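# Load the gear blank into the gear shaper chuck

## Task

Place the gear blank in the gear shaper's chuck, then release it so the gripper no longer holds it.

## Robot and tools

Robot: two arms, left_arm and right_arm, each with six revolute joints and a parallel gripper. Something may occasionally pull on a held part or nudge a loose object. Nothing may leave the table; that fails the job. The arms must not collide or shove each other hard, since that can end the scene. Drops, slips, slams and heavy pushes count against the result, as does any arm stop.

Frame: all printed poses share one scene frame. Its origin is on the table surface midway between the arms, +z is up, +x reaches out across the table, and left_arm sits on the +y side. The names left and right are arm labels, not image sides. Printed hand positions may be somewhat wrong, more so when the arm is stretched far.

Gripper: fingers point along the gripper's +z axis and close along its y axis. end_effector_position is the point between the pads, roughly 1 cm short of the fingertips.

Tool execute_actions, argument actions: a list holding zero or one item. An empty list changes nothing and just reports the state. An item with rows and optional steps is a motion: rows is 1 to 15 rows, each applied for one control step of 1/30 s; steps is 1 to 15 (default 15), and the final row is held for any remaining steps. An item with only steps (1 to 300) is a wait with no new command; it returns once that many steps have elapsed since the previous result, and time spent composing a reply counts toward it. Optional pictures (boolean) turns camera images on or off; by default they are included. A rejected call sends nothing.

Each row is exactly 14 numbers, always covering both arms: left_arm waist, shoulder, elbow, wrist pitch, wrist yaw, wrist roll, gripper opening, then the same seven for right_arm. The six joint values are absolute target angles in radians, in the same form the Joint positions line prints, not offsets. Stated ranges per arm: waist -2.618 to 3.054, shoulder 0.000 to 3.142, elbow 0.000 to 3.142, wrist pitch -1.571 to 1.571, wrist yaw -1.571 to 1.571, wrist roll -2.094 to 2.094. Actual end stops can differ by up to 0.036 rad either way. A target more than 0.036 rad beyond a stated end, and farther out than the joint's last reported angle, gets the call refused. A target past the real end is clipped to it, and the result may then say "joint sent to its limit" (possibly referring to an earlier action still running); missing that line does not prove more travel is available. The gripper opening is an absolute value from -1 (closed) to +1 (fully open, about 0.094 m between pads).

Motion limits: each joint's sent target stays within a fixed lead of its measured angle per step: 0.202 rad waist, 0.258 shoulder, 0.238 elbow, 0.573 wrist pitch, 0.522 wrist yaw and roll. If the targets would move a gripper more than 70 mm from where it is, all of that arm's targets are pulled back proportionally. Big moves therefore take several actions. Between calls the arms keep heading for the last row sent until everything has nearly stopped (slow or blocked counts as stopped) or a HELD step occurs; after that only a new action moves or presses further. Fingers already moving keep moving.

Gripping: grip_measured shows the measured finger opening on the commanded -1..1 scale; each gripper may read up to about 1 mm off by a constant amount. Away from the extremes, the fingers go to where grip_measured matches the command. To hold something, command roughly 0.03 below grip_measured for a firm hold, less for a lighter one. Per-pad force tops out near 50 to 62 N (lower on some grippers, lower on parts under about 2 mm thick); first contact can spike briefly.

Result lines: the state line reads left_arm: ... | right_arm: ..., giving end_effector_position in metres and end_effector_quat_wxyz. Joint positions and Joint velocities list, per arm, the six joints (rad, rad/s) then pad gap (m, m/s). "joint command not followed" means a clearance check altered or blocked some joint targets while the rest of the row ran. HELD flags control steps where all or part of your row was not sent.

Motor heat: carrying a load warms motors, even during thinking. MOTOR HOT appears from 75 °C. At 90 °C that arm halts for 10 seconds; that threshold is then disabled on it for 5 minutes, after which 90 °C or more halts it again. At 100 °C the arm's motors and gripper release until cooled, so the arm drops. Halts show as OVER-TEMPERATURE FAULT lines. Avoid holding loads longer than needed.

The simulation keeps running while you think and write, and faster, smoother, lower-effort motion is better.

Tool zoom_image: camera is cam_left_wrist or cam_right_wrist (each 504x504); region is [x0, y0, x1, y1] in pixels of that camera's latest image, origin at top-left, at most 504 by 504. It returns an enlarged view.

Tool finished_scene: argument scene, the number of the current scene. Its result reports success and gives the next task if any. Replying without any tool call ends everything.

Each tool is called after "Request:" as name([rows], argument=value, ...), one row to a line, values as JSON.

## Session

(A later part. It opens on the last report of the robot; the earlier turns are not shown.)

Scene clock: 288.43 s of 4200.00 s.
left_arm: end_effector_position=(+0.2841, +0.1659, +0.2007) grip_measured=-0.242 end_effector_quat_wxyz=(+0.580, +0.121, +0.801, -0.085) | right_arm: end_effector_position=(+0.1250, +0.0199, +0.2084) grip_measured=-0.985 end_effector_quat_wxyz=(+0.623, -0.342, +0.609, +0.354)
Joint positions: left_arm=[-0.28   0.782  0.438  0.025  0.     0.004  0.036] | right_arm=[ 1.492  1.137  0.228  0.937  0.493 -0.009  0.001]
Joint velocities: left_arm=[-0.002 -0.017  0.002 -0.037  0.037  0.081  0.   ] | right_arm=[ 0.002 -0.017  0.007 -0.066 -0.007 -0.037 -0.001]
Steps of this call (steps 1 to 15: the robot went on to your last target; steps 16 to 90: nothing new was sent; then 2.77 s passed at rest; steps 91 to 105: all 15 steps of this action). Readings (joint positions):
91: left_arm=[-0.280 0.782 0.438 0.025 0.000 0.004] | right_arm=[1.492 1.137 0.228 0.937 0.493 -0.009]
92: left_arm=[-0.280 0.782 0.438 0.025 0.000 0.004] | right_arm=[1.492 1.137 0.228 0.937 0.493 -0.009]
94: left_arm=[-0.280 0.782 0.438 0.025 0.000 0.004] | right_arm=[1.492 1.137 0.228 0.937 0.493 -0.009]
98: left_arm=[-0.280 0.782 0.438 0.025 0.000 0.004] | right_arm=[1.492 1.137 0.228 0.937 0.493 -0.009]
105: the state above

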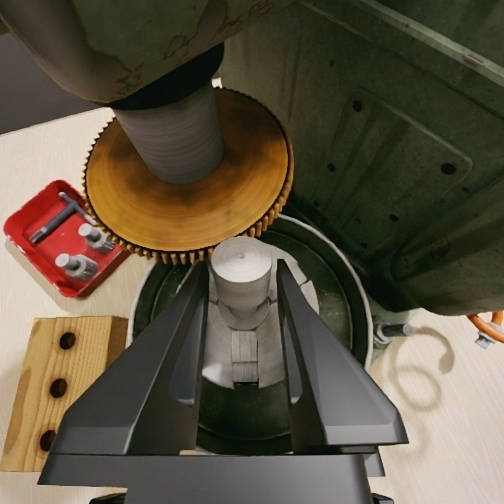

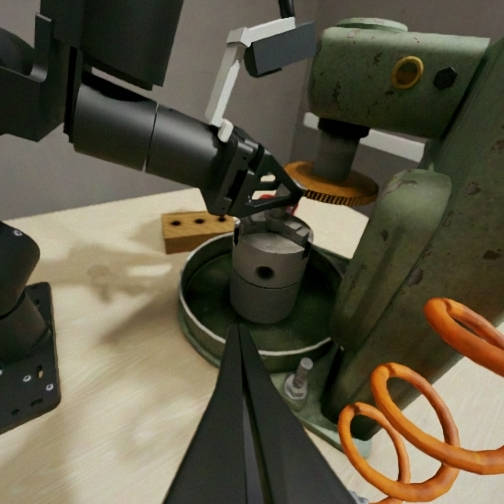

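Request:
execute_actions([
  {"rows":[[-0.28,0.782,0.438,0.02,0,0,-0.30,1.5,1.14,0.23,0.95,0.5,0,-1],[-0.28,0.782,0.438,0.02,0,0,-0.34,1.5,1.14,0.23,0.95,0.5,0,-1],[-0.28,0.782,0.438,0.02,0,0,-0.38,1.5,1.14,0.23,0.95,0.5,0,-1],[-0.28,0.782,0.438,0.02,0,0,-0.40,1.5,1.14,0.23,0.95,0.5,0,-1],[-0.28,0.782,0.438,0.02,0,0,-0.42,1.5,1.14,0.23,0.95,0.5,0,-1]],"steps":15},
])

Scene clock: 294.50 s of 4200.00 s.
left_arm: end_effector_position=(+0.2841, +0.1659, +0.2007) grip_measured=-0.404 end_effector_quat_wxyz=(+0.580, +0.121, +0.801, -0.085) | right_arm: end_effector_position=(+0.1250, +0.0199, +0.2084) grip_measured=-0.985 end_effector_quat_wxyz=(+0.623, -0.342, +0.609, +0.354)
Joint positions: left_arm=[-0.28   0.782  0.438  0.025  0.     0.004  0.028] | right_arm=[ 1.492  1.137  0.228  0.937  0.493 -0.009  0.001]
Joint velocities: left_arm=[ 0.017  0.002 -0.012  0.037 -0.022 -0.037 -0.001] | right_arm=[-0.012 -0.012  0.007  0.037  0.051  0.037  0.   ]
Steps of this call (steps 1 to 15: the robot went on to your last target; steps 16 to 90: nothing new was sent; then 2.57 s passed at rest; steps 91 to 105: all 15 steps of this action). Readings (joint positions):
91: left_arm=[-0.280 0.782 0.438 0.025 0.000 0.004] | right_arm=[1.492 1.137 0.228 0.937 0.493 -0.009]
92: left_arm=[-0.280 0.782 0.438 0.025 0.000 0.004] | right_arm=[1.492 1.137 0.228 0.937 0.493 -0.009]
94: left_arm=[-0.280 0.782 0.438 0.025 0.000 0.004] | right_arm=[1.492 1.137 0.228 0.937 0.493 -0.009]
98: left_arm=[-0.280 0.782 0.438 0.025 0.000 0.004] | right_arm=[1.492 1.137 0.228 0.937 0.493 -0.009]
105: the state above

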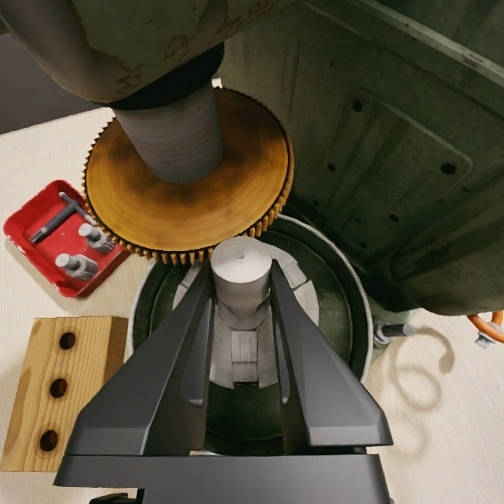

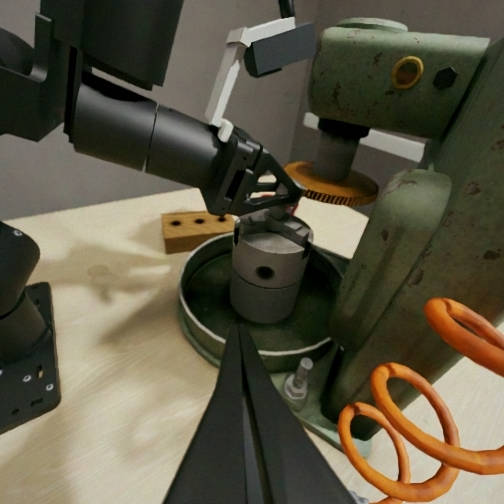

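Request:
execute_actions([
  {"rows":[[-0.28,0.765,0.438,0.005,0,0,-0.42,1.5,1.14,0.23,0.95,0.5,0,-1],[-0.28,0.758,0.438,0.0,0,0,-0.42,1.5,1.14,0.23,0.95,0.5,0,-1],[-0.28,0.754,0.438,-0.005,0,0,-0.42,1.5,1.14,0.23,0.95,0.5,0,-1],[-0.28,0.75,0.438,-0.01,0,0,-0.42,1.5,1.14,0.23,0.95,0.5,0,-1],[-0.28,0.746,0.438,-0.015,0,0,-0.42,1.5,1.14,0.23,0.95,0.5,0,-1],[-0.28,0.742,0.438,-0.02,0,0,-0.42,1.5,1.14,0.23,0.95,0.5,0,-1],[-0.28,0.738,0.438,-0.025,0,0,-0.42,1.5,1.14,0.23,0.95,0.5,0,-1],[-0.28,0.734,0.438,-0.03,0,0,-0.42,1.5,1.14,0.23,0.95,0.5,0,-1],[-0.28,0.73,0.438,-0.035,0,0,-0.42,1.5,1.14,0.23,0.95,0.5,0,-1],[-0.28,0.726,0.438,-0.04,0,0,-0.42,1.5,1.14,0.23,0.95,0.5,0,-1],[-0.28,0.722,0.438,-0.04,0,0,-0.42,1.5,1.14,0.23,0.95,0.5,0,-1]],"steps":15},
])

Request:
zoom_image(camera="cam_right_wrist", region=[220,150,340,250])

Scene clock: 305.57 s of 4200.00 s.
left_arm: end_effector_position=(+0.2789, +0.1678, +0.2024) grip_measured=-0.404 end_effector_quat_wxyz=(+0.579, +0.120, +0.802, -0.085) | right_arm: end_effector_position=(+0.1250, +0.0199, +0.2084) grip_measured=-0.985 end_effector_quat_wxyz=(+0.623, -0.342, +0.609, +0.354)
Joint positions: left_arm=[-0.28   0.748  0.438 -0.01  -0.001  0.004  0.028] | right_arm=[ 1.492  1.137  0.228  0.937  0.493 -0.009  0.001]
Joint velocities: left_arm=[-0.012 -0.007 -0.012  0.037  0.007  0.007 -0.   ] | right_arm=[ 0.002  0.002 -0.002 -0.051  0.022 -0.051  0.   ]
Steps of this call (steps 1 to 15: the robot went on to your last target; steps 16 to 90: nothing new was sent; then 7.57 s passed at rest; steps 91 to 105: all 15 steps of this action). Readings (joint positions):
91: left_arm=[-0.280 0.782 0.438 0.025 0.000 0.004] | right_arm=[1.492 1.137 0.228 0.937 0.493 -0.009]
92: left_arm=[-0.280 0.782 0.438 0.025 0.000 0.004] | right_arm=[1.492 1.137 0.228 0.937 0.493 -0.009]
94: left_arm=[-0.280 0.782 0.438 0.024 0.000 0.004] | right_arm=[1.492 1.137 0.228 0.937 0.493 -0.009]
98: left_arm=[-0.280 0.768 0.438 0.011 -0.000 0.004] | right_arm=[1.492 1.137 0.228 0.937 0.493 -0.009]
105: the state above

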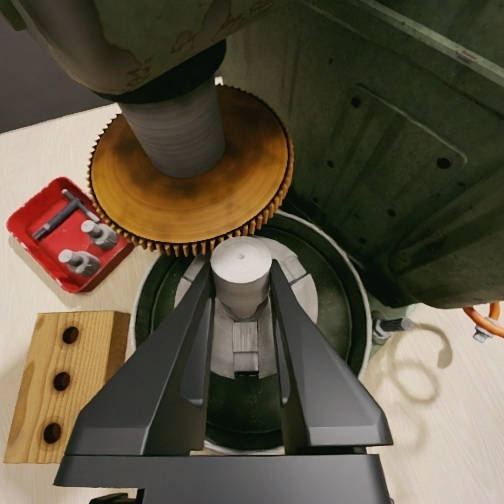

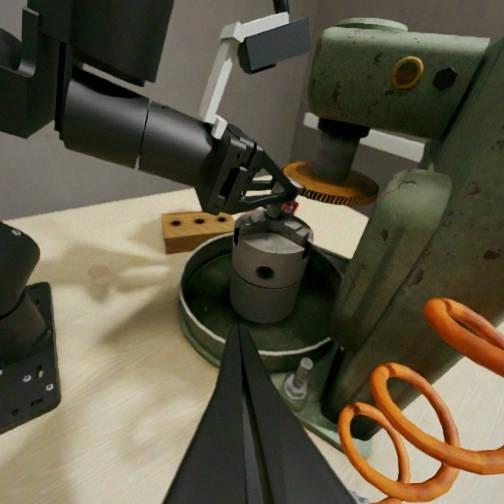

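Region (220, 150, 340, 250) of cam_right_wrist's 504x504 image, scaled by 4.200, with more detail than that image has.

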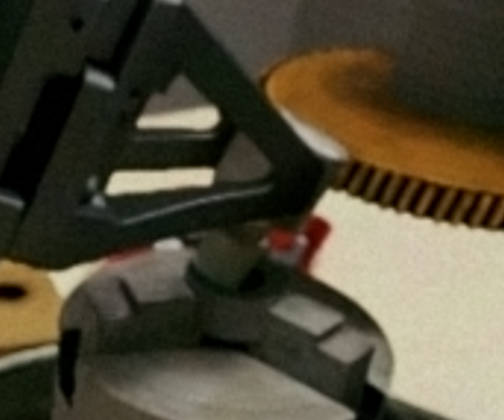

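Request:
execute_actions([
  {"rows":[[-0.28,0.74,0.438,0.0,0,0,-0.46,1.5,1.14,0.23,0.95,0.5,0,-1],[-0.28,0.73,0.438,0.01,0,0,-0.46,1.5,1.14,0.23,0.95,0.5,0,-1],[-0.28,0.72,0.438,0.02,0,0,-0.46,1.5,1.14,0.23,0.95,0.5,0,-1],[-0.28,0.71,0.435,0.03,0,0,-0.46,1.5,1.14,0.23,0.95,0.5,0,-1],[-0.28,0.70,0.428,0.04,0,0,-0.46,1.5,1.14,0.23,0.95,0.5,0,-1],[-0.28,0.69,0.42,0.05,0,0,-0.46,1.5,1.14,0.23,0.95,0.5,0,-1],[-0.28,0.68,0.412,0.065,0,0,-0.46,1.5,1.14,0.23,0.95,0.5,0,-1],[-0.28,0.67,0.404,0.08,0,0,-0.46,1.5,1.14,0.23,0.95,0.5,0,-1],[-0.28,0.66,0.396,0.095,0,0,-0.46,1.5,1.14,0.23,0.95,0.5,0,-1],[-0.28,0.66,0.388,0.11,0,0,-0.46,1.5,1.14,0.23,0.95,0.5,0,-1],[-0.28,0.66,0.38,0.126,0,0,-0.46,1.5,1.14,0.23,0.95,0.5,0,-1],[-0.28,0.66,0.372,0.142,0,0,-0.46,1.5,1.14,0.23,0.95,0.5,0,-1],[-0.28,0.66,0.364,0.158,0,0,-0.46,1.5,1.14,0.23,0.95,0.5,0,-1],[-0.28,0.66,0.356,0.174,0,0,-0.46,1.5,1.14,0.23,0.95,0.5,0,-1],[-0.28,0.66,0.348,0.19,0,0,-0.46,1.5,1.14,0.23,0.95,0.5,0,-1]],"steps":15},
], pictures=false)

Request:
execute_actions([
  {"rows":[[-0.28,0.66,0.34,0.206,0,0,-0.46,1.5,1.14,0.23,0.95,0.5,0,-1],[-0.28,0.66,0.331,0.222,0,0,-0.46,1.5,1.14,0.23,0.95,0.5,0,-1],[-0.28,0.66,0.322,0.238,0,0,-0.46,1.5,1.14,0.23,0.95,0.5,0,-1],[-0.28,0.66,0.313,0.254,0,0,-0.46,1.5,1.14,0.23,0.95,0.5,0,-1],[-0.28,0.66,0.304,0.27,0,0,-0.46,1.5,1.14,0.23,0.95,0.5,0,-1],[-0.28,0.66,0.295,0.286,0,0,-0.46,1.5,1.14,0.23,0.95,0.5,0,-1],[-0.28,0.66,0.286,0.302,0,0,-0.46,1.5,1.14,0.23,0.95,0.5,0,-1],[-0.28,0.66,0.277,0.318,0,0,-0.46,1.5,1.14,0.23,0.95,0.5,0,-1],[-0.28,0.66,0.268,0.334,0,0,-0.46,1.5,1.14,0.23,0.95,0.5,0,-1],[-0.28,0.66,0.259,0.35,0,0,-0.46,1.5,1.14,0.23,0.95,0.5,0,-1],[-0.28,0.66,0.25,0.366,0,0,-0.46,1.5,1.14,0.23,0.95,0.5,0,-1],[-0.28,0.66,0.241,0.382,0,0,-0.46,1.5,1.14,0.23,0.95,0.5,0,-1],[-0.28,0.66,0.232,0.393,0,0,-0.46,1.5,1.14,0.23,0.95,0.5,0,-1],[-0.28,0.66,0.224,0.393,0,0,-0.46,1.5,1.14,0.23,0.95,0.5,0,-1],[-0.28,0.66,0.217,0.393,0,0,-0.46,1.5,1.14,0.23,0.95,0.5,0,-1]],"steps":15},
], pictures=false)

Request:
execute_actions([
  {"steps":15},
])

Request:
zoom_image(camera="cam_right_wrist", region=[200,150,340,266])

Scene clock: 340.30 s of 4200.00 s.
left_arm: end_effector_position=(+0.2757, +0.1687, +0.2167) grip_measured=-0.413 end_effector_quat_wxyz=(+0.623, +0.115, +0.768, -0.091) | right_arm: end_effector_position=(+0.1250, +0.0199, +0.2084) grip_measured=-0.985 end_effector_quat_wxyz=(+0.623, -0.342, +0.609, +0.354)
Joint positions: left_arm=[-0.28   0.687  0.376  0.102 -0.001  0.004  0.028] | right_arm=[ 1.492  1.137  0.228  0.937  0.493 -0.009  0.001]
Joint velocities: left_arm=[ 0.012 -0.012 -0.256  0.374 -0.007  0.007 -0.001] | right_arm=[ 0.002 -0.002  0.022 -0.081  0.051  0.051 -0.   ]
Steps of this call (steps 1 to 15: the robot went on to your last target; steps 16 to 90: nothing new was sent; then 31.23 s passed at rest; steps 91 to 105: all 15 steps of this action). Readings (joint positions):
91: left_arm=[-0.280 0.748 0.438 -0.009 -0.001 0.004] | right_arm=[1.492 1.137 0.228 0.937 0.493 -0.009]
92: left_arm=[-0.280 0.748 0.438 -0.008 -0.001 0.004] | right_arm=[1.492 1.137 0.228 0.937 0.493 -0.009]
94: left_arm=[-0.280 0.748 0.438 -0.007 -0.001 0.004] | right_arm=[1.492 1.137 0.228 0.937 0.493 -0.009]
98: left_arm=[-0.280 0.718 0.427 0.010 -0.001 0.004] | right_arm=[1.492 1.137 0.228 0.937 0.493 -0.009]
105: the state above

Scene clock: 340.80 s of 4200.00 s.
left_arm: end_effector_position=(+0.2745, +0.1691, +0.2034) grip_measured=-0.413 end_effector_quat_wxyz=(+0.654, +0.111, +0.742, -0.096) | right_arm: end_effector_position=(+0.1250, +0.0199, +0.2084) grip_measured=-0.985 end_effector_quat_wxyz=(+0.623, -0.342, +0.609, +0.354)
Joint positions: left_arm=[-0.28   0.687  0.242  0.319 -0.001  0.004  0.028] | right_arm=[ 1.492  1.137  0.228  0.937  0.493 -0.009  0.001]
Joint velocities: left_arm=[ 0.007  0.007 -0.227  0.271 -0.022  0.007  0.001] | right_arm=[-0.017 -0.012 -0.017  0.066  0.022 -0.022  0.001]
Steps of this call (steps 1 to 15: all 15 steps of this action). Readings (joint positions):
1: left_arm=[-0.280 0.687 0.367 0.116 -0.001 0.004] | right_arm=[1.492 1.137 0.228 0.937 0.493 -0.009]
2: left_arm=[-0.280 0.687 0.358 0.130 -0.001 0.004] | right_arm=[1.492 1.137 0.228 0.937 0.493 -0.009]
4: left_arm=[-0.280 0.687 0.339 0.158 -0.001 0.004] | right_arm=[1.492 1.137 0.228 0.937 0.493 -0.009]
8: left_arm=[-0.280 0.687 0.302 0.217 -0.001 0.004] | right_arm=[1.492 1.137 0.228 0.937 0.493 -0.009]
15: the state above

Scene clock: 341.30 s of 4200.00 s.
left_arm: end_effector_position=(+0.2744, +0.1691, +0.2059) grip_measured=-0.413 end_effector_quat_wxyz=(+0.663, +0.110, +0.734, -0.097) | right_arm: end_effector_position=(+0.1250, +0.0199, +0.2084) grip_measured=-0.985 end_effector_quat_wxyz=(+0.623, -0.342, +0.609, +0.354)
Joint positions: left_arm=[-0.28   0.687  0.228  0.356 -0.001  0.004  0.028] | right_arm=[ 1.492  1.137  0.228  0.937  0.493 -0.009  0.001]
Joint velocities: left_arm=[-0.002 -0.002 -0.002 -0.007 -0.037 -0.037  0.001] | right_arm=[ 0.002 -0.002 -0.017 -0.007  0.037 -0.007 -0.   ]
Steps of this call (steps 1 to 15: the robot went on to your last target). Readings (joint positions):
1: left_arm=[-0.280 0.687 0.236 0.330 -0.001 0.004] | right_arm=[1.492 1.137 0.228 0.937 0.493 -0.009]
2: left_arm=[-0.280 0.687 0.233 0.336 -0.001 0.004] | right_arm=[1.492 1.137 0.228 0.937 0.493 -0.009]
4: left_arm=[-0.280 0.687 0.230 0.343 -0.001 0.004] | right_arm=[1.492 1.137 0.228 0.937 0.493 -0.009]
8: left_arm=[-0.280 0.687 0.228 0.350 -0.001 0.004] | right_arm=[1.492 1.137 0.228 0.937 0.493 -0.009]
15: the state above

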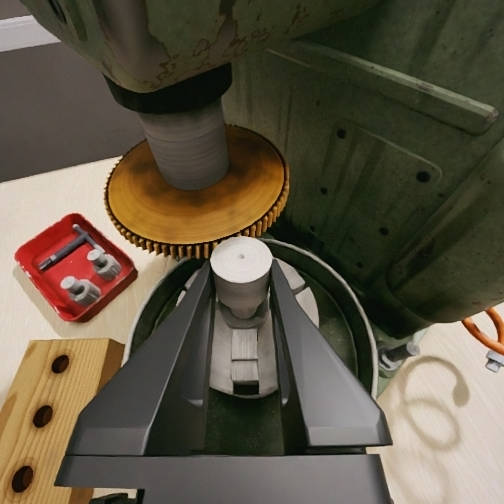

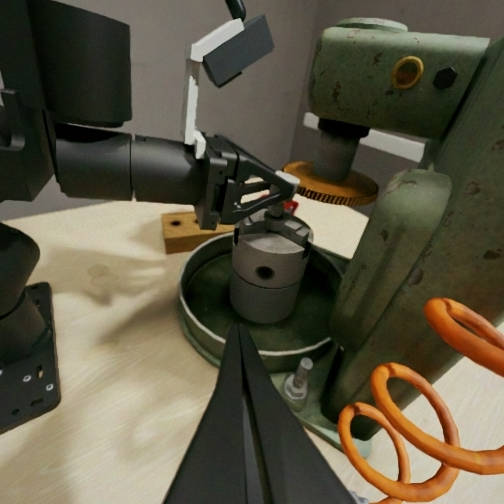

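Region (200, 150, 340, 266) of cam_right_wrist's 504x504 image, scaled by 3.600, with more detail than that image has; it fills the top 418 rows of this view, and the rest is white.

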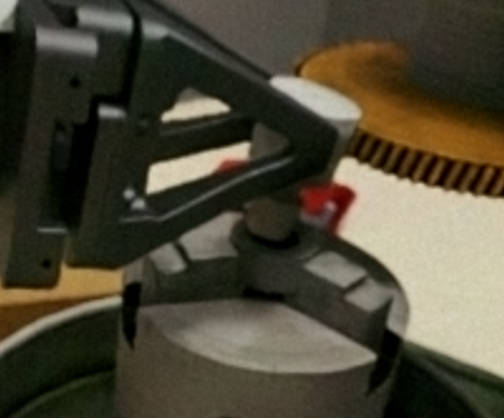

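Request:
execute_actions(actions=[])

Request:
zoom_image(camera="cam_right_wrist", region=[220, 150, 340, 250])

Scene clock: 358.57 s of 4200.00 s.
left_arm: end_effector_position=(+0.2745, +0.1691, +0.2060) grip_measured=-0.413 end_effector_quat_wxyz=(+0.663, +0.110, +0.734, -0.097) | right_arm: end_effector_position=(+0.1250, +0.0199, +0.2084) grip_measured=-0.985 end_effector_quat_wxyz=(+0.623, -0.342, +0.609, +0.354)
Joint positions: left_arm=[-0.28   0.687  0.228  0.356 -0.001  0.004  0.028] | right_arm=[ 1.492  1.137  0.228  0.937  0.493 -0.009  0.001]
Joint velocities: left_arm=[ 0.002 -0.007 -0.022 -0.037 -0.037  0.022 -0.001] | right_arm=[-0.012  0.017 -0.007  0.022  0.081  0.007 -0.001]
Steps of this call (steps 1 to 15: the robot went on to your last target; steps 16 to 90: nothing new was sent; then 14.27 s passed at rest). Readings (joint positions):
1: left_arm=[-0.280 0.687 0.228 0.356 -0.001 0.004] | right_arm=[1.492 1.137 0.228 0.937 0.493 -0.009]
2: left_arm=[-0.280 0.687 0.228 0.356 -0.001 0.004] | right_arm=[1.492 1.137 0.228 0.937 0.493 -0.009]
4: left_arm=[-0.280 0.687 0.228 0.356 -0.001 0.004] | right_arm=[1.492 1.137 0.228 0.937 0.493 -0.009]
8: left_arm=[-0.280 0.687 0.228 0.356 -0.001 0.004] | right_arm=[1.492 1.137 0.228 0.937 0.493 -0.009]
90: the state above
All arms were judged still, so your last target was given up. Only a new action makes them travel on or press farther. Fingers that are still opening or closing keep moving.

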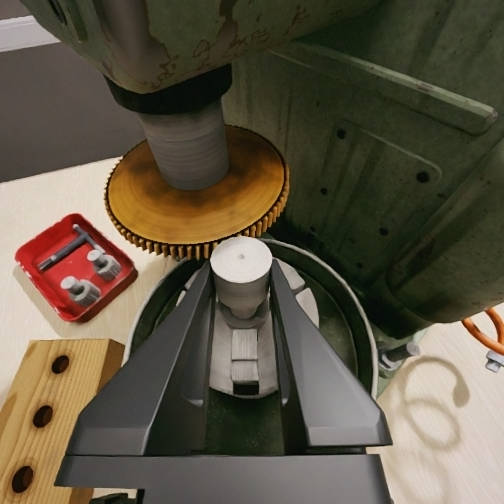

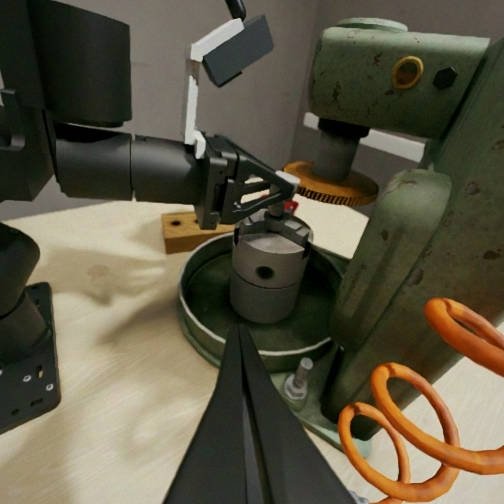

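Region (220, 150, 340, 250) of cam_right_wrist's 504x504 image, scaled by 4.200, with more detail than that image has.

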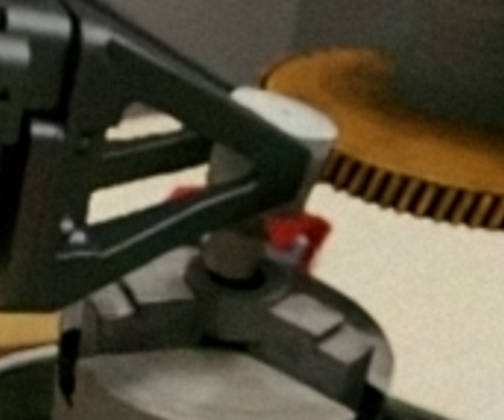

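Request:
execute_actions([
  {"rows":[[-0.28,0.70,0.217,0.42,0,0,-0.46,1.5,1.14,0.23,0.95,0.5,0,-1],[-0.28,0.71,0.21,0.44,0,0,-0.46,1.5,1.14,0.23,0.95,0.5,0,-1],[-0.28,0.715,0.2,0.46,0,0,-0.46,1.5,1.14,0.23,0.95,0.5,0,-1],[-0.28,0.72,0.19,0.48,0,0,-0.46,1.5,1.14,0.23,0.95,0.5,0,-1],[-0.28,0.72,0.18,0.5,0,0,-0.46,1.5,1.14,0.23,0.95,0.5,0,-1],[-0.28,0.72,0.17,0.52,0,0,-0.46,1.5,1.14,0.23,0.95,0.5,0,-1],[-0.28,0.72,0.16,0.54,0,0,-0.46,1.5,1.14,0.23,0.95,0.5,0,-1],[-0.28,0.72,0.15,0.56,0,0,-0.46,1.5,1.14,0.23,0.95,0.5,0,-1],[-0.28,0.72,0.14,0.575,0,0,-0.46,1.5,1.14,0.23,0.95,0.5,0,-1],[-0.28,0.72,0.133,0.586,0,0,-0.46,1.5,1.14,0.23,0.95,0.5,0,-1]],"steps":15},
], pictures=false)

Request:
execute_actions([
  {"steps":10},
])

Request:
zoom_image(camera="cam_right_wrist", region=[220, 150, 340, 250])

Scene clock: 377.27 s of 4200.00 s.
left_arm: end_effector_position=(+0.2725, +0.1697, +0.2032) grip_measured=-0.413 end_effector_quat_wxyz=(+0.690, +0.106, +0.709, -0.101) | right_arm: end_effector_position=(+0.1250, +0.0199, +0.2084) grip_measured=-0.985 end_effector_quat_wxyz=(+0.623, -0.342, +0.609, +0.354)
Joint positions: left_arm=[-0.28   0.71   0.146  0.536 -0.001  0.004  0.028] | right_arm=[ 1.492  1.137  0.228  0.937  0.493 -0.009  0.001]
Joint velocities: left_arm=[-0.032  0.007 -0.037  0.051  0.007 -0.037  0.   ] | right_arm=[-0.022  0.007 -0.007 -0.051  0.037  0.037 -0.001]
Steps of this call (steps 1 to 90: nothing new was sent; then 15.20 s passed at rest; steps 91 to 105: all 15 steps of this action). Readings (joint positions):
91: left_arm=[-0.280 0.687 0.228 0.359 -0.001 0.004] | right_arm=[1.492 1.137 0.228 0.937 0.493 -0.009]
92: left_arm=[-0.280 0.689 0.228 0.365 -0.001 0.004] | right_arm=[1.492 1.137 0.228 0.937 0.493 -0.009]
94: left_arm=[-0.280 0.700 0.222 0.396 -0.001 0.004] | right_arm=[1.492 1.137 0.228 0.937 0.493 -0.009]
98: left_arm=[-0.280 0.710 0.181 0.462 -0.001 0.004] | right_arm=[1.492 1.137 0.228 0.937 0.493 -0.009]
105: the state above

Scene clock: 377.60 s of 4200.00 s.
left_arm: end_effector_position=(+0.2725, +0.1697, +0.2056) grip_measured=-0.413 end_effector_quat_wxyz=(+0.693, +0.106, +0.705, -0.101) | right_arm: end_effector_position=(+0.1250, +0.0199, +0.2084) grip_measured=-0.985 end_effector_quat_wxyz=(+0.623, -0.342, +0.609, +0.354)
Joint positions: left_arm=[-0.28   0.71   0.144  0.548 -0.001  0.004  0.028] | right_arm=[ 1.492  1.137  0.228  0.937  0.493 -0.009  0.001]
Joint velocities: left_arm=[-0.002 -0.012 -0.012 -0.007  0.051 -0.007 -0.   ] | right_arm=[-0.002  0.007 -0.022 -0.051  0.037  0.007 -0.001]
Steps of this call (steps 1 to 10: the robot went on to your last target). Readings (joint positions):
1: left_arm=[-0.280 0.710 0.145 0.538 -0.001 0.004] | right_arm=[1.492 1.137 0.228 0.937 0.493 -0.009]
2: left_arm=[-0.280 0.710 0.145 0.539 -0.001 0.004] | right_arm=[1.492 1.137 0.228 0.937 0.493 -0.009]
4: left_arm=[-0.280 0.710 0.144 0.543 -0.001 0.004] | right_arm=[1.492 1.137 0.228 0.937 0.493 -0.009]
8: left_arm=[-0.280 0.710 0.144 0.547 -0.001 0.004] | right_arm=[1.492 1.137 0.228 0.937 0.493 -0.009]
10: the state above

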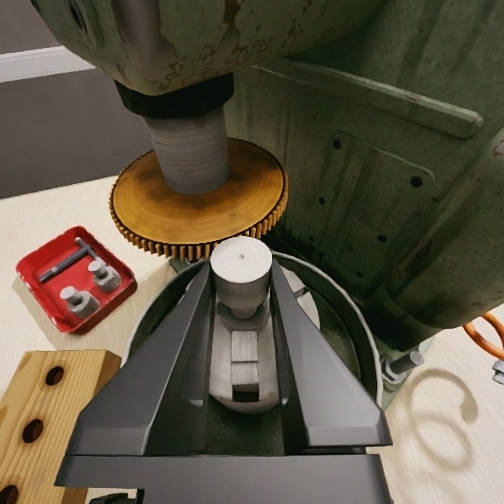

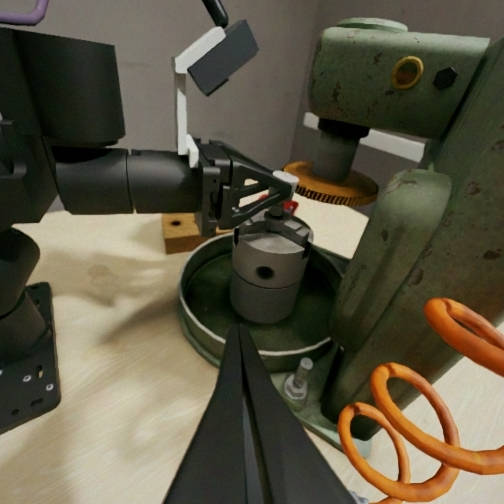

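Region (220, 150, 340, 250) of cam_right_wrist's 504x504 image, scaled by 4.200, with more detail than that image has.

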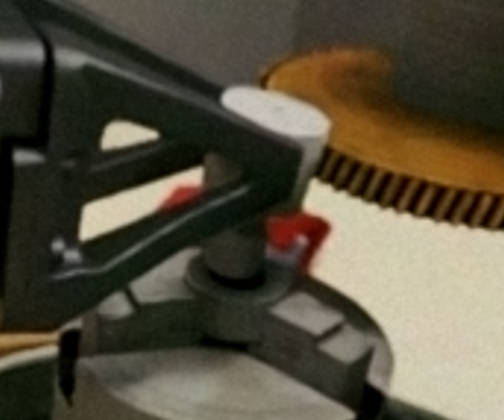

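Request:
execute_actions([
  {"rows":[[-0.28,0.73,0.133,0.61,0,0,-0.46,1.5,1.14,0.23,0.95,0.5,0,-1],[-0.28,0.735,0.125,0.63,0,0,-0.46,1.5,1.14,0.23,0.95,0.5,0,-1],[-0.28,0.74,0.115,0.65,0,0,-0.46,1.5,1.14,0.23,0.95,0.5,0,-1],[-0.28,0.745,0.105,0.67,0,0,-0.46,1.5,1.14,0.23,0.95,0.5,0,-1],[-0.28,0.75,0.1,0.69,0,0,-0.46,1.5,1.14,0.23,0.95,0.5,0,-1],[-0.28,0.755,0.09,0.71,0,0,-0.46,1.5,1.14,0.23,0.95,0.5,0,-1],[-0.28,0.758,0.085,0.73,0,0,-0.46,1.5,1.14,0.23,0.95,0.5,0,-1],[-0.28,0.758,0.08,0.75,0,0,-0.46,1.5,1.14,0.23,0.95,0.5,0,-1],[-0.28,0.758,0.073,0.76,0,0,-0.46,1.5,1.14,0.23,0.95,0.5,0,-1],[-0.28,0.758,0.066,0.76,0,0,-0.46,1.5,1.14,0.23,0.95,0.5,0,-1]],"steps":15},
], pictures=false)

Request:
execute_actions([
  {"steps":10},
])

Request:
zoom_image(camera="cam_right_wrist", region=[220, 150, 340, 250])

Scene clock: 391.27 s of 4200.00 s.
left_arm: end_effector_position=(+0.2694, +0.1706, +0.2030) grip_measured=-0.413 end_effector_quat_wxyz=(+0.713, +0.103, +0.685, -0.104) | right_arm: end_effector_position=(+0.1250, +0.0199, +0.2084) grip_measured=-0.985 end_effector_quat_wxyz=(+0.623, -0.342, +0.609, +0.354)
Joint positions: left_arm=[-0.28   0.747  0.078  0.709 -0.001  0.004  0.028] | right_arm=[ 1.492  1.137  0.228  0.937  0.493 -0.009  0.001]
Joint velocities: left_arm=[ 0.002  0.007 -0.027  0.066 -0.022  0.022 -0.001] | right_arm=[-0.002 -0.012 -0.022 -0.022 -0.051 -0.007 -0.   ]
Steps of this call (steps 1 to 30: the robot went on to your last target; steps 31 to 90: nothing new was sent; then 10.17 s passed at rest; steps 91 to 105: all 15 steps of this action). Readings (joint positions):
91: left_arm=[-0.280 0.712 0.144 0.552 -0.001 0.004] | right_arm=[1.492 1.137 0.228 0.937 0.493 -0.009]
92: left_arm=[-0.280 0.716 0.144 0.559 -0.001 0.004] | right_arm=[1.492 1.137 0.228 0.937 0.493 -0.009]
94: left_arm=[-0.280 0.726 0.137 0.587 -0.001 0.004] | right_arm=[1.492 1.137 0.228 0.937 0.493 -0.009]
98: left_arm=[-0.280 0.744 0.105 0.652 -0.001 0.004] | right_arm=[1.492 1.137 0.228 0.937 0.493 -0.009]
105: the state above

Scene clock: 391.60 s of 4200.00 s.
left_arm: end_effector_position=(+0.2692, +0.1707, +0.2060) grip_measured=-0.413 end_effector_quat_wxyz=(+0.718, +0.102, +0.681, -0.105) | right_arm: end_effector_position=(+0.1250, +0.0199, +0.2084) grip_measured=-0.985 end_effector_quat_wxyz=(+0.623, -0.342, +0.609, +0.354)
Joint positions: left_arm=[-0.28   0.747  0.078  0.722 -0.001  0.004  0.028] | right_arm=[ 1.492  1.137  0.228  0.937  0.493 -0.009  0.001]
Joint velocities: left_arm=[-0.012 -0.012 -0.002  0.007  0.037  0.11  -0.   ] | right_arm=[ 0.002 -0.017  0.002  0.037 -0.007 -0.037 -0.001]
Steps of this call (steps 1 to 10: the robot went on to your last target). Readings (joint positions):
1: left_arm=[-0.280 0.747 0.078 0.711 -0.001 0.004] | right_arm=[1.492 1.137 0.228 0.937 0.493 -0.009]
2: left_arm=[-0.280 0.747 0.078 0.713 -0.001 0.004] | right_arm=[1.492 1.137 0.228 0.937 0.493 -0.009]
4: left_arm=[-0.280 0.747 0.078 0.717 -0.001 0.004] | right_arm=[1.492 1.137 0.228 0.937 0.493 -0.009]
8: left_arm=[-0.280 0.747 0.078 0.721 -0.001 0.004] | right_arm=[1.492 1.137 0.228 0.937 0.493 -0.009]
10: the state above

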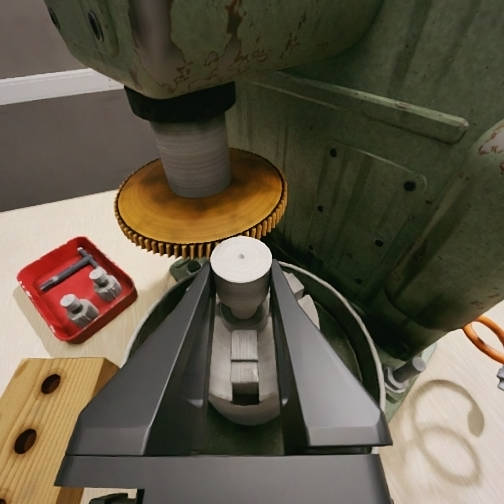

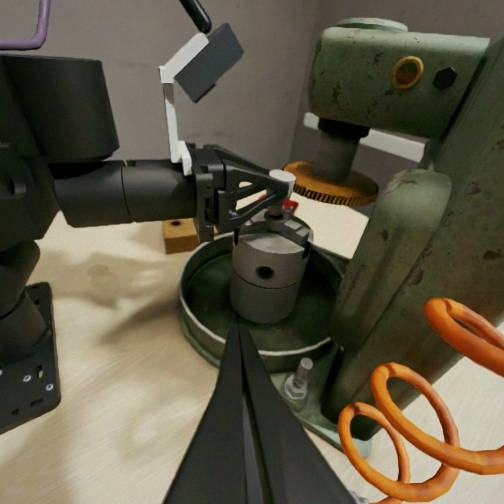

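Region (220, 150, 340, 250) of cam_right_wrist's 504x504 image, scaled by 4.200, with more detail than that image has.

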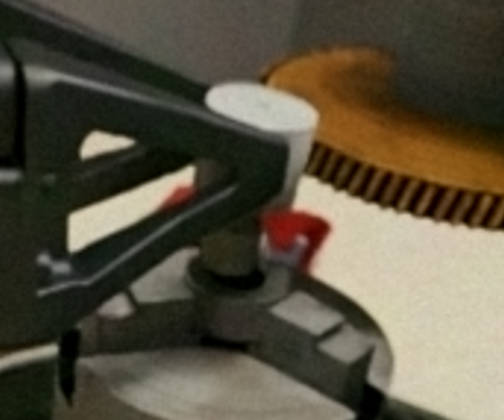

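Request:
execute_actions([
  {"rows":[[-0.28,0.765,0.066,0.775,0,0,-0.46,1.5,1.14,0.23,0.95,0.5,0,-1],[-0.28,0.77,0.066,0.785,0,0,-0.46,1.5,1.14,0.23,0.95,0.5,0,-1],[-0.28,0.775,0.066,0.795,0,0,-0.46,1.5,1.14,0.23,0.95,0.5,0,-1],[-0.28,0.78,0.066,0.805,0,0,-0.46,1.5,1.14,0.23,0.95,0.5,0,-1],[-0.28,0.785,0.06,0.814,0,0,-0.46,1.5,1.14,0.23,0.95,0.5,0,-1],[-0.28,0.79,0.055,0.814,0,0,-0.46,1.5,1.14,0.23,0.95,0.5,0,-1],[-0.28,0.795,0.052,0.814,0,0,-0.46,1.5,1.14,0.23,0.95,0.5,0,-1],[-0.28,0.8,0.052,0.814,0,0,-0.46,1.5,1.14,0.23,0.95,0.5,0,-1]],"steps":15},
], pictures=false)

Request:
execute_actions([
  {"steps":10},
])

Request:
zoom_image(camera="cam_right_wrist", region=[220, 150, 340, 250])

Scene clock: 404.13 s of 4200.00 s.
left_arm: end_effector_position=(+0.2709, +0.1702, +0.2021) grip_measured=-0.413 end_effector_quat_wxyz=(+0.718, +0.102, +0.680, -0.105) | right_arm: end_effector_position=(+0.1250, +0.0199, +0.2084) grip_measured=-0.985 end_effector_quat_wxyz=(+0.623, -0.342, +0.609, +0.354)
Joint positions: left_arm=[-0.28   0.79   0.066  0.777 -0.001  0.004  0.028] | right_arm=[ 1.492  1.137  0.228  0.937  0.493 -0.009  0.001]
Joint velocities: left_arm=[-0.002  0.002 -0.002  0.022  0.022 -0.051  0.   ] | right_arm=[ 0.007  0.007  0.012  0.081 -0.007 -0.007  0.   ]
Steps of this call (steps 1 to 30: the robot went on to your last target; steps 31 to 90: nothing new was sent; then 9.03 s passed at rest; steps 91 to 105: all 15 steps of this action). Readings (joint positions):
91: left_arm=[-0.280 0.748 0.078 0.724 -0.001 0.004] | right_arm=[1.492 1.137 0.228 0.937 0.493 -0.009]
92: left_arm=[-0.280 0.751 0.078 0.729 -0.001 0.004] | right_arm=[1.492 1.137 0.228 0.937 0.493 -0.009]
94: left_arm=[-0.280 0.762 0.078 0.742 -0.001 0.004] | right_arm=[1.492 1.137 0.228 0.937 0.493 -0.009]
98: left_arm=[-0.280 0.782 0.078 0.763 -0.001 0.004] | right_arm=[1.492 1.137 0.228 0.937 0.493 -0.009]
105: the state above

Scene clock: 404.47 s of 4200.00 s.
left_arm: end_effector_position=(+0.2709, +0.1702, +0.2023) grip_measured=-0.413 end_effector_quat_wxyz=(+0.718, +0.102, +0.680, -0.105) | right_arm: end_effector_position=(+0.1250, +0.0199, +0.2084) grip_measured=-0.985 end_effector_quat_wxyz=(+0.623, -0.342, +0.609, +0.354)
Joint positions: left_arm=[-0.28   0.79   0.066  0.778 -0.001  0.004  0.028] | right_arm=[ 1.492  1.137  0.228  0.937  0.493 -0.009  0.001]
Joint velocities: left_arm=[-0.002 -0.012 -0.007 -0.037 -0.037  0.022  0.001] | right_arm=[ 0.012  0.002  0.007 -0.066 -0.007  0.037 -0.   ]
Steps of this call (steps 1 to 10: the robot went on to your last target). Readings (joint positions):
1: left_arm=[-0.280 0.790 0.066 0.778 -0.001 0.004] | right_arm=[1.492 1.137 0.228 0.937 0.493 -0.009]
2: left_arm=[-0.280 0.790 0.066 0.778 -0.001 0.004] | right_arm=[1.492 1.137 0.228 0.937 0.493 -0.009]
4: left_arm=[-0.280 0.790 0.066 0.778 -0.001 0.004] | right_arm=[1.492 1.137 0.228 0.937 0.493 -0.009]
8: left_arm=[-0.280 0.790 0.066 0.778 -0.001 0.004] | right_arm=[1.492 1.137 0.228 0.937 0.493 -0.009]
10: the state above

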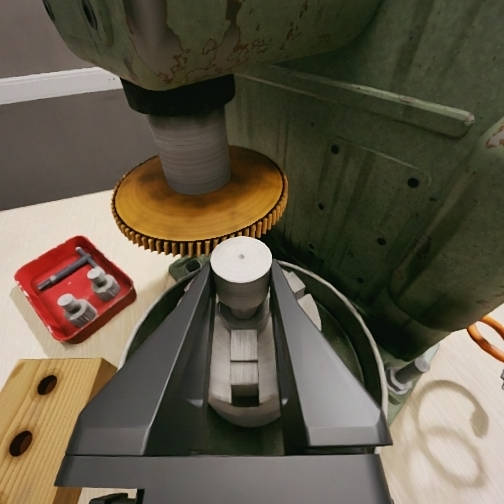

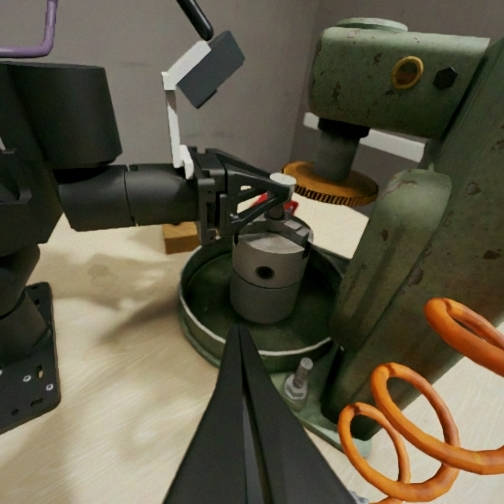

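Region (220, 150, 340, 250) of cam_right_wrist's 504x504 image, scaled by 4.200, with more detail than that image has.

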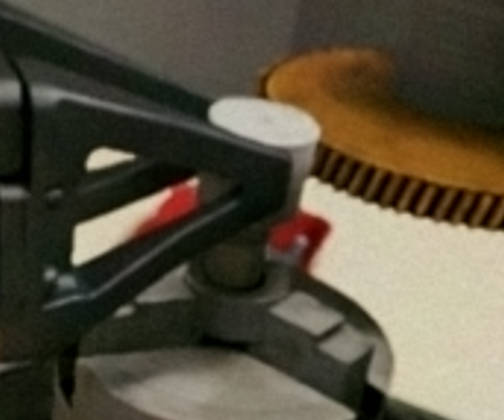

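On the hole. Loosen slightly.

Request:
execute_actions([
  {"rows":[[-0.28,0.8,0.052,0.814,0,0,-0.385,1.5,1.14,0.23,0.95,0.5,0,-1]],"steps":15},
])

Request:
zoom_image(camera="cam_right_wrist", region=[220, 150, 340, 250])

Scene clock: 408.27 s of 4200.00 s.
left_arm: end_effector_position=(+0.2709, +0.1702, +0.2023) grip_measured=-0.383 end_effector_quat_wxyz=(+0.718, +0.102, +0.680, -0.105) | right_arm: end_effector_position=(+0.1250, +0.0199, +0.2084) grip_measured=-0.985 end_effector_quat_wxyz=(+0.623, -0.342, +0.609, +0.354)
Joint positions: left_arm=[-0.28   0.79   0.066  0.778 -0.001  0.004  0.029] | right_arm=[ 1.492  1.137  0.228  0.937  0.493 -0.009  0.001]
Joint velocities: left_arm=[ 0.007 -0.007 -0.012  0.095 -0.037  0.022 -0.   ] | right_arm=[ 0.007  0.007  0.012 -0.051 -0.007 -0.051 -0.   ]
Steps of this call (steps 1 to 15: the robot went on to your last target; steps 16 to 90: nothing new was sent; then 0.30 s passed at rest; steps 91 to 105: all 15 steps of this action). Readings (joint positions):
91: left_arm=[-0.280 0.790 0.066 0.778 -0.001 0.004] | right_arm=[1.492 1.137 0.228 0.937 0.493 -0.009]
92: left_arm=[-0.280 0.790 0.066 0.778 -0.001 0.004] | right_arm=[1.492 1.137 0.228 0.937 0.493 -0.009]
94: left_arm=[-0.280 0.790 0.066 0.778 -0.001 0.004] | right_arm=[1.492 1.137 0.228 0.937 0.493 -0.009]
98: left_arm=[-0.280 0.790 0.066 0.778 -0.001 0.004] | right_arm=[1.492 1.137 0.228 0.937 0.493 -0.009]
105: the state above

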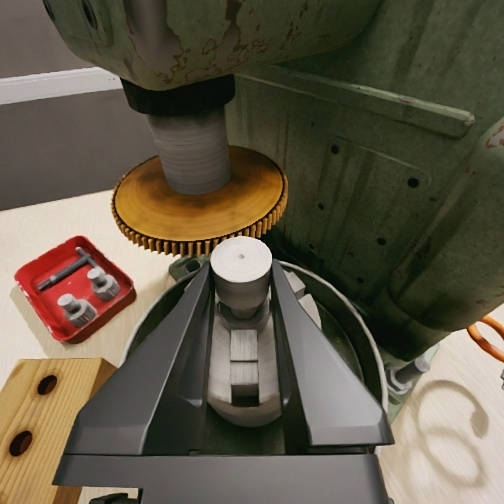

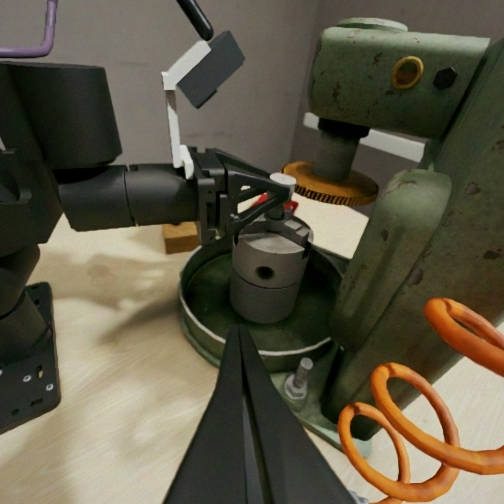

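Region (220, 150, 340, 250) of cam_right_wrist's 504x504 image, scaled by 4.200, with more detail than that image has.

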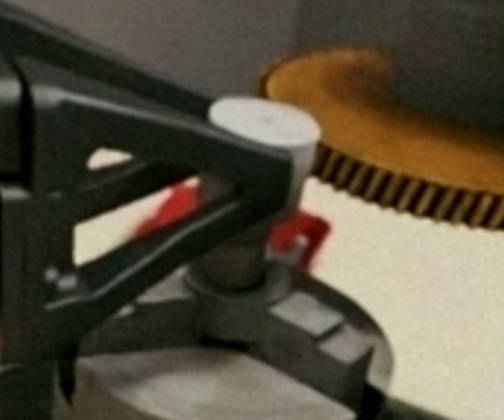

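Request:
execute_actions([
  {"rows":[[-0.28,0.8,0.052,0.814,0,0,-0.42,1.5,1.14,0.23,0.95,0.5,0,-1],[-0.28,0.8,0.052,0.814,0,0,-0.42,1.5,1.14,0.23,0.95,0.5,0,-1],[-0.28,0.78,0.052,0.80,0,0,-0.42,1.5,1.14,0.23,0.95,0.5,0,-1],[-0.28,0.765,0.052,0.785,0,0,-0.42,1.5,1.14,0.23,0.95,0.5,0,-1],[-0.28,0.76,0.052,0.778,0,0,-0.42,1.5,1.14,0.23,0.95,0.5,0,-1],[-0.28,0.755,0.052,0.772,0,0,-0.42,1.5,1.14,0.23,0.95,0.5,0,-1],[-0.28,0.75,0.052,0.766,0,0,-0.42,1.5,1.14,0.23,0.95,0.5,0,-1],[-0.28,0.745,0.052,0.76,0,0,-0.42,1.5,1.14,0.23,0.95,0.5,0,-1],[-0.28,0.74,0.052,0.754,0,0,-0.42,1.5,1.14,0.23,0.95,0.5,0,-1],[-0.28,0.735,0.052,0.748,0,0,-0.42,1.5,1.14,0.23,0.95,0.5,0,-1],[-0.28,0.73,0.052,0.742,0,0,-0.42,1.5,1.14,0.23,0.95,0.5,0,-1],[-0.28,0.724,0.052,0.742,0,0,-0.42,1.5,1.14,0.23,0.95,0.5,0,-1]],"steps":15},
], pictures=false)

Request:
execute_actions([
  {"steps":10},
])

Request:
zoom_image(camera="cam_right_wrist", region=[220, 150, 340, 250])

Scene clock: 419.17 s of 4200.00 s.
left_arm: end_effector_position=(+0.2685, +0.1709, +0.2025) grip_measured=-0.404 end_effector_quat_wxyz=(+0.717, +0.102, +0.682, -0.105) | right_arm: end_effector_position=(+0.1250, +0.0199, +0.2084) grip_measured=-0.985 end_effector_quat_wxyz=(+0.623, -0.342, +0.609, +0.354)
Joint positions: left_arm=[-0.28   0.754  0.066  0.738 -0.001  0.004  0.028] | right_arm=[ 1.492  1.137  0.228  0.937  0.493 -0.009  0.001]
Joint velocities: left_arm=[ 0.007 -0.007  0.002 -0.081 -0.022  0.022  0.001] | right_arm=[ 0.002 -0.002  0.002 -0.022  0.022  0.007 -0.   ]
Steps of this call (steps 1 to 15: the robot went on to your last target; steps 16 to 90: nothing new was sent; then 7.40 s passed at rest; steps 91 to 105: all 15 steps of this action). Readings (joint positions):
91: left_arm=[-0.280 0.790 0.066 0.778 -0.001 0.004] | right_arm=[1.492 1.137 0.228 0.937 0.493 -0.009]
92: left_arm=[-0.280 0.790 0.066 0.778 -0.001 0.004] | right_arm=[1.492 1.137 0.228 0.937 0.493 -0.009]
94: left_arm=[-0.280 0.790 0.066 0.777 -0.001 0.004] | right_arm=[1.492 1.137 0.228 0.937 0.493 -0.009]
98: left_arm=[-0.280 0.783 0.066 0.770 -0.001 0.004] | right_arm=[1.492 1.137 0.228 0.937 0.493 -0.009]
105: the state above

Scene clock: 419.50 s of 4200.00 s.
left_arm: end_effector_position=(+0.2684, +0.1709, +0.2024) grip_measured=-0.404 end_effector_quat_wxyz=(+0.717, +0.102, +0.682, -0.105) | right_arm: end_effector_position=(+0.1250, +0.0199, +0.2084) grip_measured=-0.985 end_effector_quat_wxyz=(+0.623, -0.342, +0.609, +0.354)
Joint positions: left_arm=[-0.28   0.752  0.066  0.736 -0.001  0.004  0.028] | right_arm=[ 1.492  1.137  0.228  0.937  0.493 -0.009  0.001]
Joint velocities: left_arm=[ 0.007 -0.002 -0.007  0.051 -0.022 -0.022  0.   ] | right_arm=[ 0.022  0.002 -0.007  0.022  0.022  0.037 -0.   ]
Steps of this call (steps 1 to 10: the robot went on to your last target). Readings (joint positions):
1: left_arm=[-0.280 0.753 0.066 0.737 -0.001 0.004] | right_arm=[1.492 1.137 0.228 0.937 0.493 -0.009]
2: left_arm=[-0.280 0.753 0.066 0.736 -0.001 0.004] | right_arm=[1.492 1.137 0.228 0.937 0.493 -0.009]
4: left_arm=[-0.280 0.752 0.066 0.736 -0.001 0.004] | right_arm=[1.492 1.137 0.228 0.937 0.493 -0.009]
8: left_arm=[-0.280 0.752 0.066 0.736 -0.001 0.004] | right_arm=[1.492 1.137 0.228 0.937 0.493 -0.009]
10: the state above

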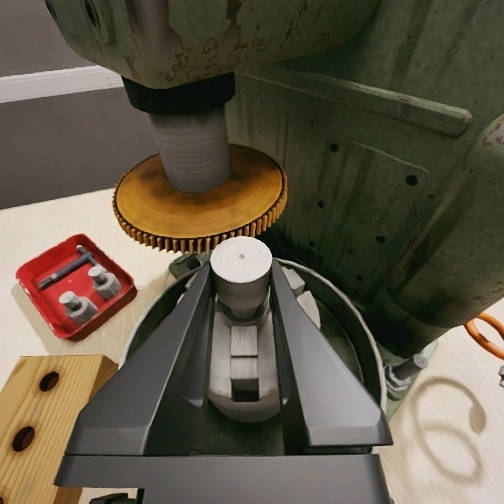

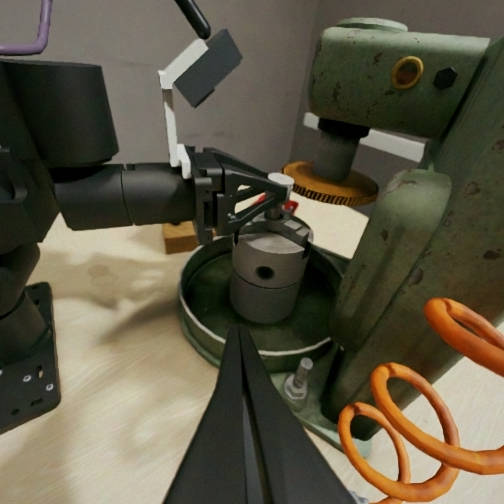

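Region (220, 150, 340, 250) of cam_right_wrist's 504x504 image, scaled by 4.200, with more detail than that image has.

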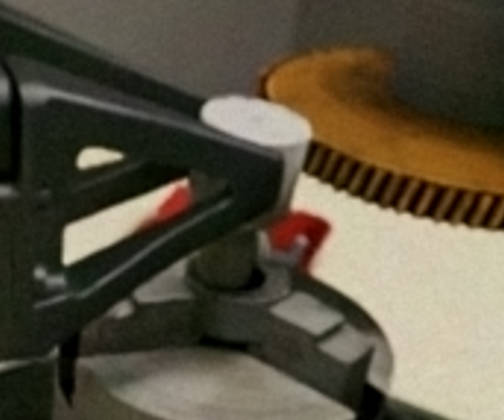

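Request:
execute_actions([
  {"rows":[[-0.28,0.76,0.052,0.77,0,0,-0.42,1.5,1.14,0.23,0.95,0.5,0,-1],[-0.28,0.77,0.052,0.785,0,0,-0.42,1.5,1.14,0.23,0.95,0.5,0,-1],[-0.28,0.775,0.052,0.795,0,0,-0.42,1.5,1.14,0.23,0.95,0.5,0,-1],[-0.28,0.78,0.052,0.805,0,0,-0.42,1.5,1.14,0.23,0.95,0.5,0,-1],[-0.28,0.785,0.052,0.812,0,0,-0.42,1.5,1.14,0.23,0.95,0.5,0,-1],[-0.28,0.79,0.052,0.812,0,0,-0.42,1.5,1.14,0.23,0.95,0.5,0,-1],[-0.28,0.795,0.052,0.812,0,0,-0.42,1.5,1.14,0.23,0.95,0.5,0,-1],[-0.28,0.802,0.052,0.812,0,0,-0.42,1.5,1.14,0.23,0.95,0.5,0,-1]],"steps":15},
], pictures=false)

Request:
execute_actions([
  {"rows":[[-0.28,0.802,0.052,0.812,0,0,-0.42,1.5,1.14,0.23,0.95,0.5,0,-1],[-0.28,0.802,0.052,0.812,0,0,-0.42,1.5,1.14,0.23,0.95,0.5,0,-1],[-0.28,0.802,0.052,0.812,0,0,-0.42,1.5,1.14,0.23,0.95,0.5,0,-1],[-0.28,0.802,0.052,0.812,0,0,-0.37,1.5,1.14,0.23,0.95,0.5,0,-1]],"steps":15},
])

Request:
zoom_image(camera="cam_right_wrist", region=[220, 150, 340, 250])

Scene clock: 438.13 s of 4200.00 s.
left_arm: end_effector_position=(+0.2710, +0.1702, +0.2021) grip_measured=-0.404 end_effector_quat_wxyz=(+0.718, +0.102, +0.680, -0.105) | right_arm: end_effector_position=(+0.1250, +0.0199, +0.2084) grip_measured=-0.985 end_effector_quat_wxyz=(+0.623, -0.342, +0.609, +0.354)
Joint positions: left_arm=[-0.28   0.791  0.066  0.779 -0.001  0.004  0.028] | right_arm=[ 1.492  1.137  0.228  0.937  0.493 -0.009  0.001]
Joint velocities: left_arm=[ 0.022  0.002  0.022 -0.022  0.022 -0.007  0.001] | right_arm=[-0.022 -0.012  0.007  0.007 -0.051 -0.066 -0.001]
Steps of this call (steps 1 to 15: the robot went on to your last target; steps 16 to 90: nothing new was sent; then 15.13 s passed at rest; steps 91 to 105: all 15 steps of this action). Readings (joint positions):
91: left_arm=[-0.280 0.752 0.066 0.736 -0.001 0.004] | right_arm=[1.492 1.137 0.228 0.937 0.493 -0.009]
92: left_arm=[-0.280 0.752 0.066 0.737 -0.001 0.004] | right_arm=[1.492 1.137 0.228 0.937 0.493 -0.009]
94: left_arm=[-0.280 0.760 0.066 0.748 -0.001 0.004] | right_arm=[1.492 1.137 0.228 0.937 0.493 -0.009]
98: left_arm=[-0.280 0.782 0.066 0.768 -0.001 0.004] | right_arm=[1.492 1.137 0.228 0.937 0.493 -0.009]
105: the state above

Scene clock: 438.63 s of 4200.00 s.
left_arm: end_effector_position=(+0.2708, +0.1702, +0.2062) grip_measured=-0.372 end_effector_quat_wxyz=(+0.724, +0.101, +0.674, -0.106) | right_arm: end_effector_position=(+0.1250, +0.0199, +0.2084) grip_measured=-0.985 end_effector_quat_wxyz=(+0.623, -0.342, +0.609, +0.354)
Joint positions: left_arm=[-0.28   0.791  0.066  0.796 -0.001  0.004  0.03 ] | right_arm=[ 1.492  1.137  0.228  0.937  0.493 -0.009  0.001]
Joint velocities: left_arm=[ 0.002  0.012  0.002 -0.007 -0.037  0.037 -0.001] | right_arm=[ 0.002  0.002 -0.007 -0.066 -0.139 -0.051 -0.001]
Steps of this call (steps 1 to 15: all 15 steps of this action). Readings (joint positions):
1: left_arm=[-0.280 0.791 0.066 0.779 -0.001 0.004] | right_arm=[1.492 1.137 0.228 0.937 0.493 -0.009]
2: left_arm=[-0.280 0.791 0.066 0.779 -0.001 0.004] | right_arm=[1.492 1.137 0.228 0.937 0.493 -0.009]
4: left_arm=[-0.280 0.791 0.066 0.780 -0.001 0.004] | right_arm=[1.492 1.137 0.228 0.937 0.493 -0.009]
8: left_arm=[-0.280 0.791 0.066 0.786 -0.001 0.004] | right_arm=[1.492 1.137 0.228 0.937 0.493 -0.009]
15: the state above

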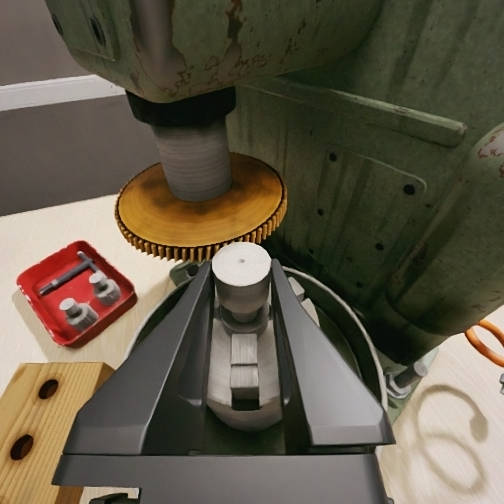

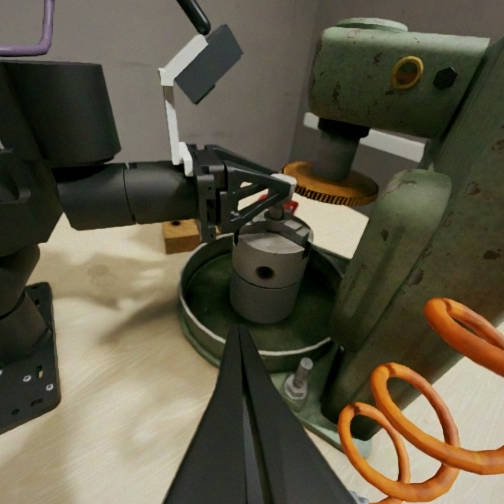

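Region (220, 150, 340, 250) of cam_right_wrist's 504x504 image, scaled by 4.200, with more detail than that image has.

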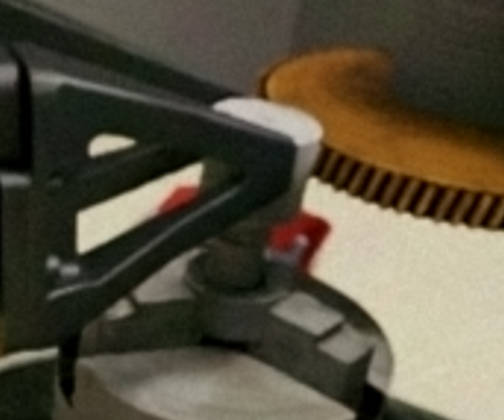

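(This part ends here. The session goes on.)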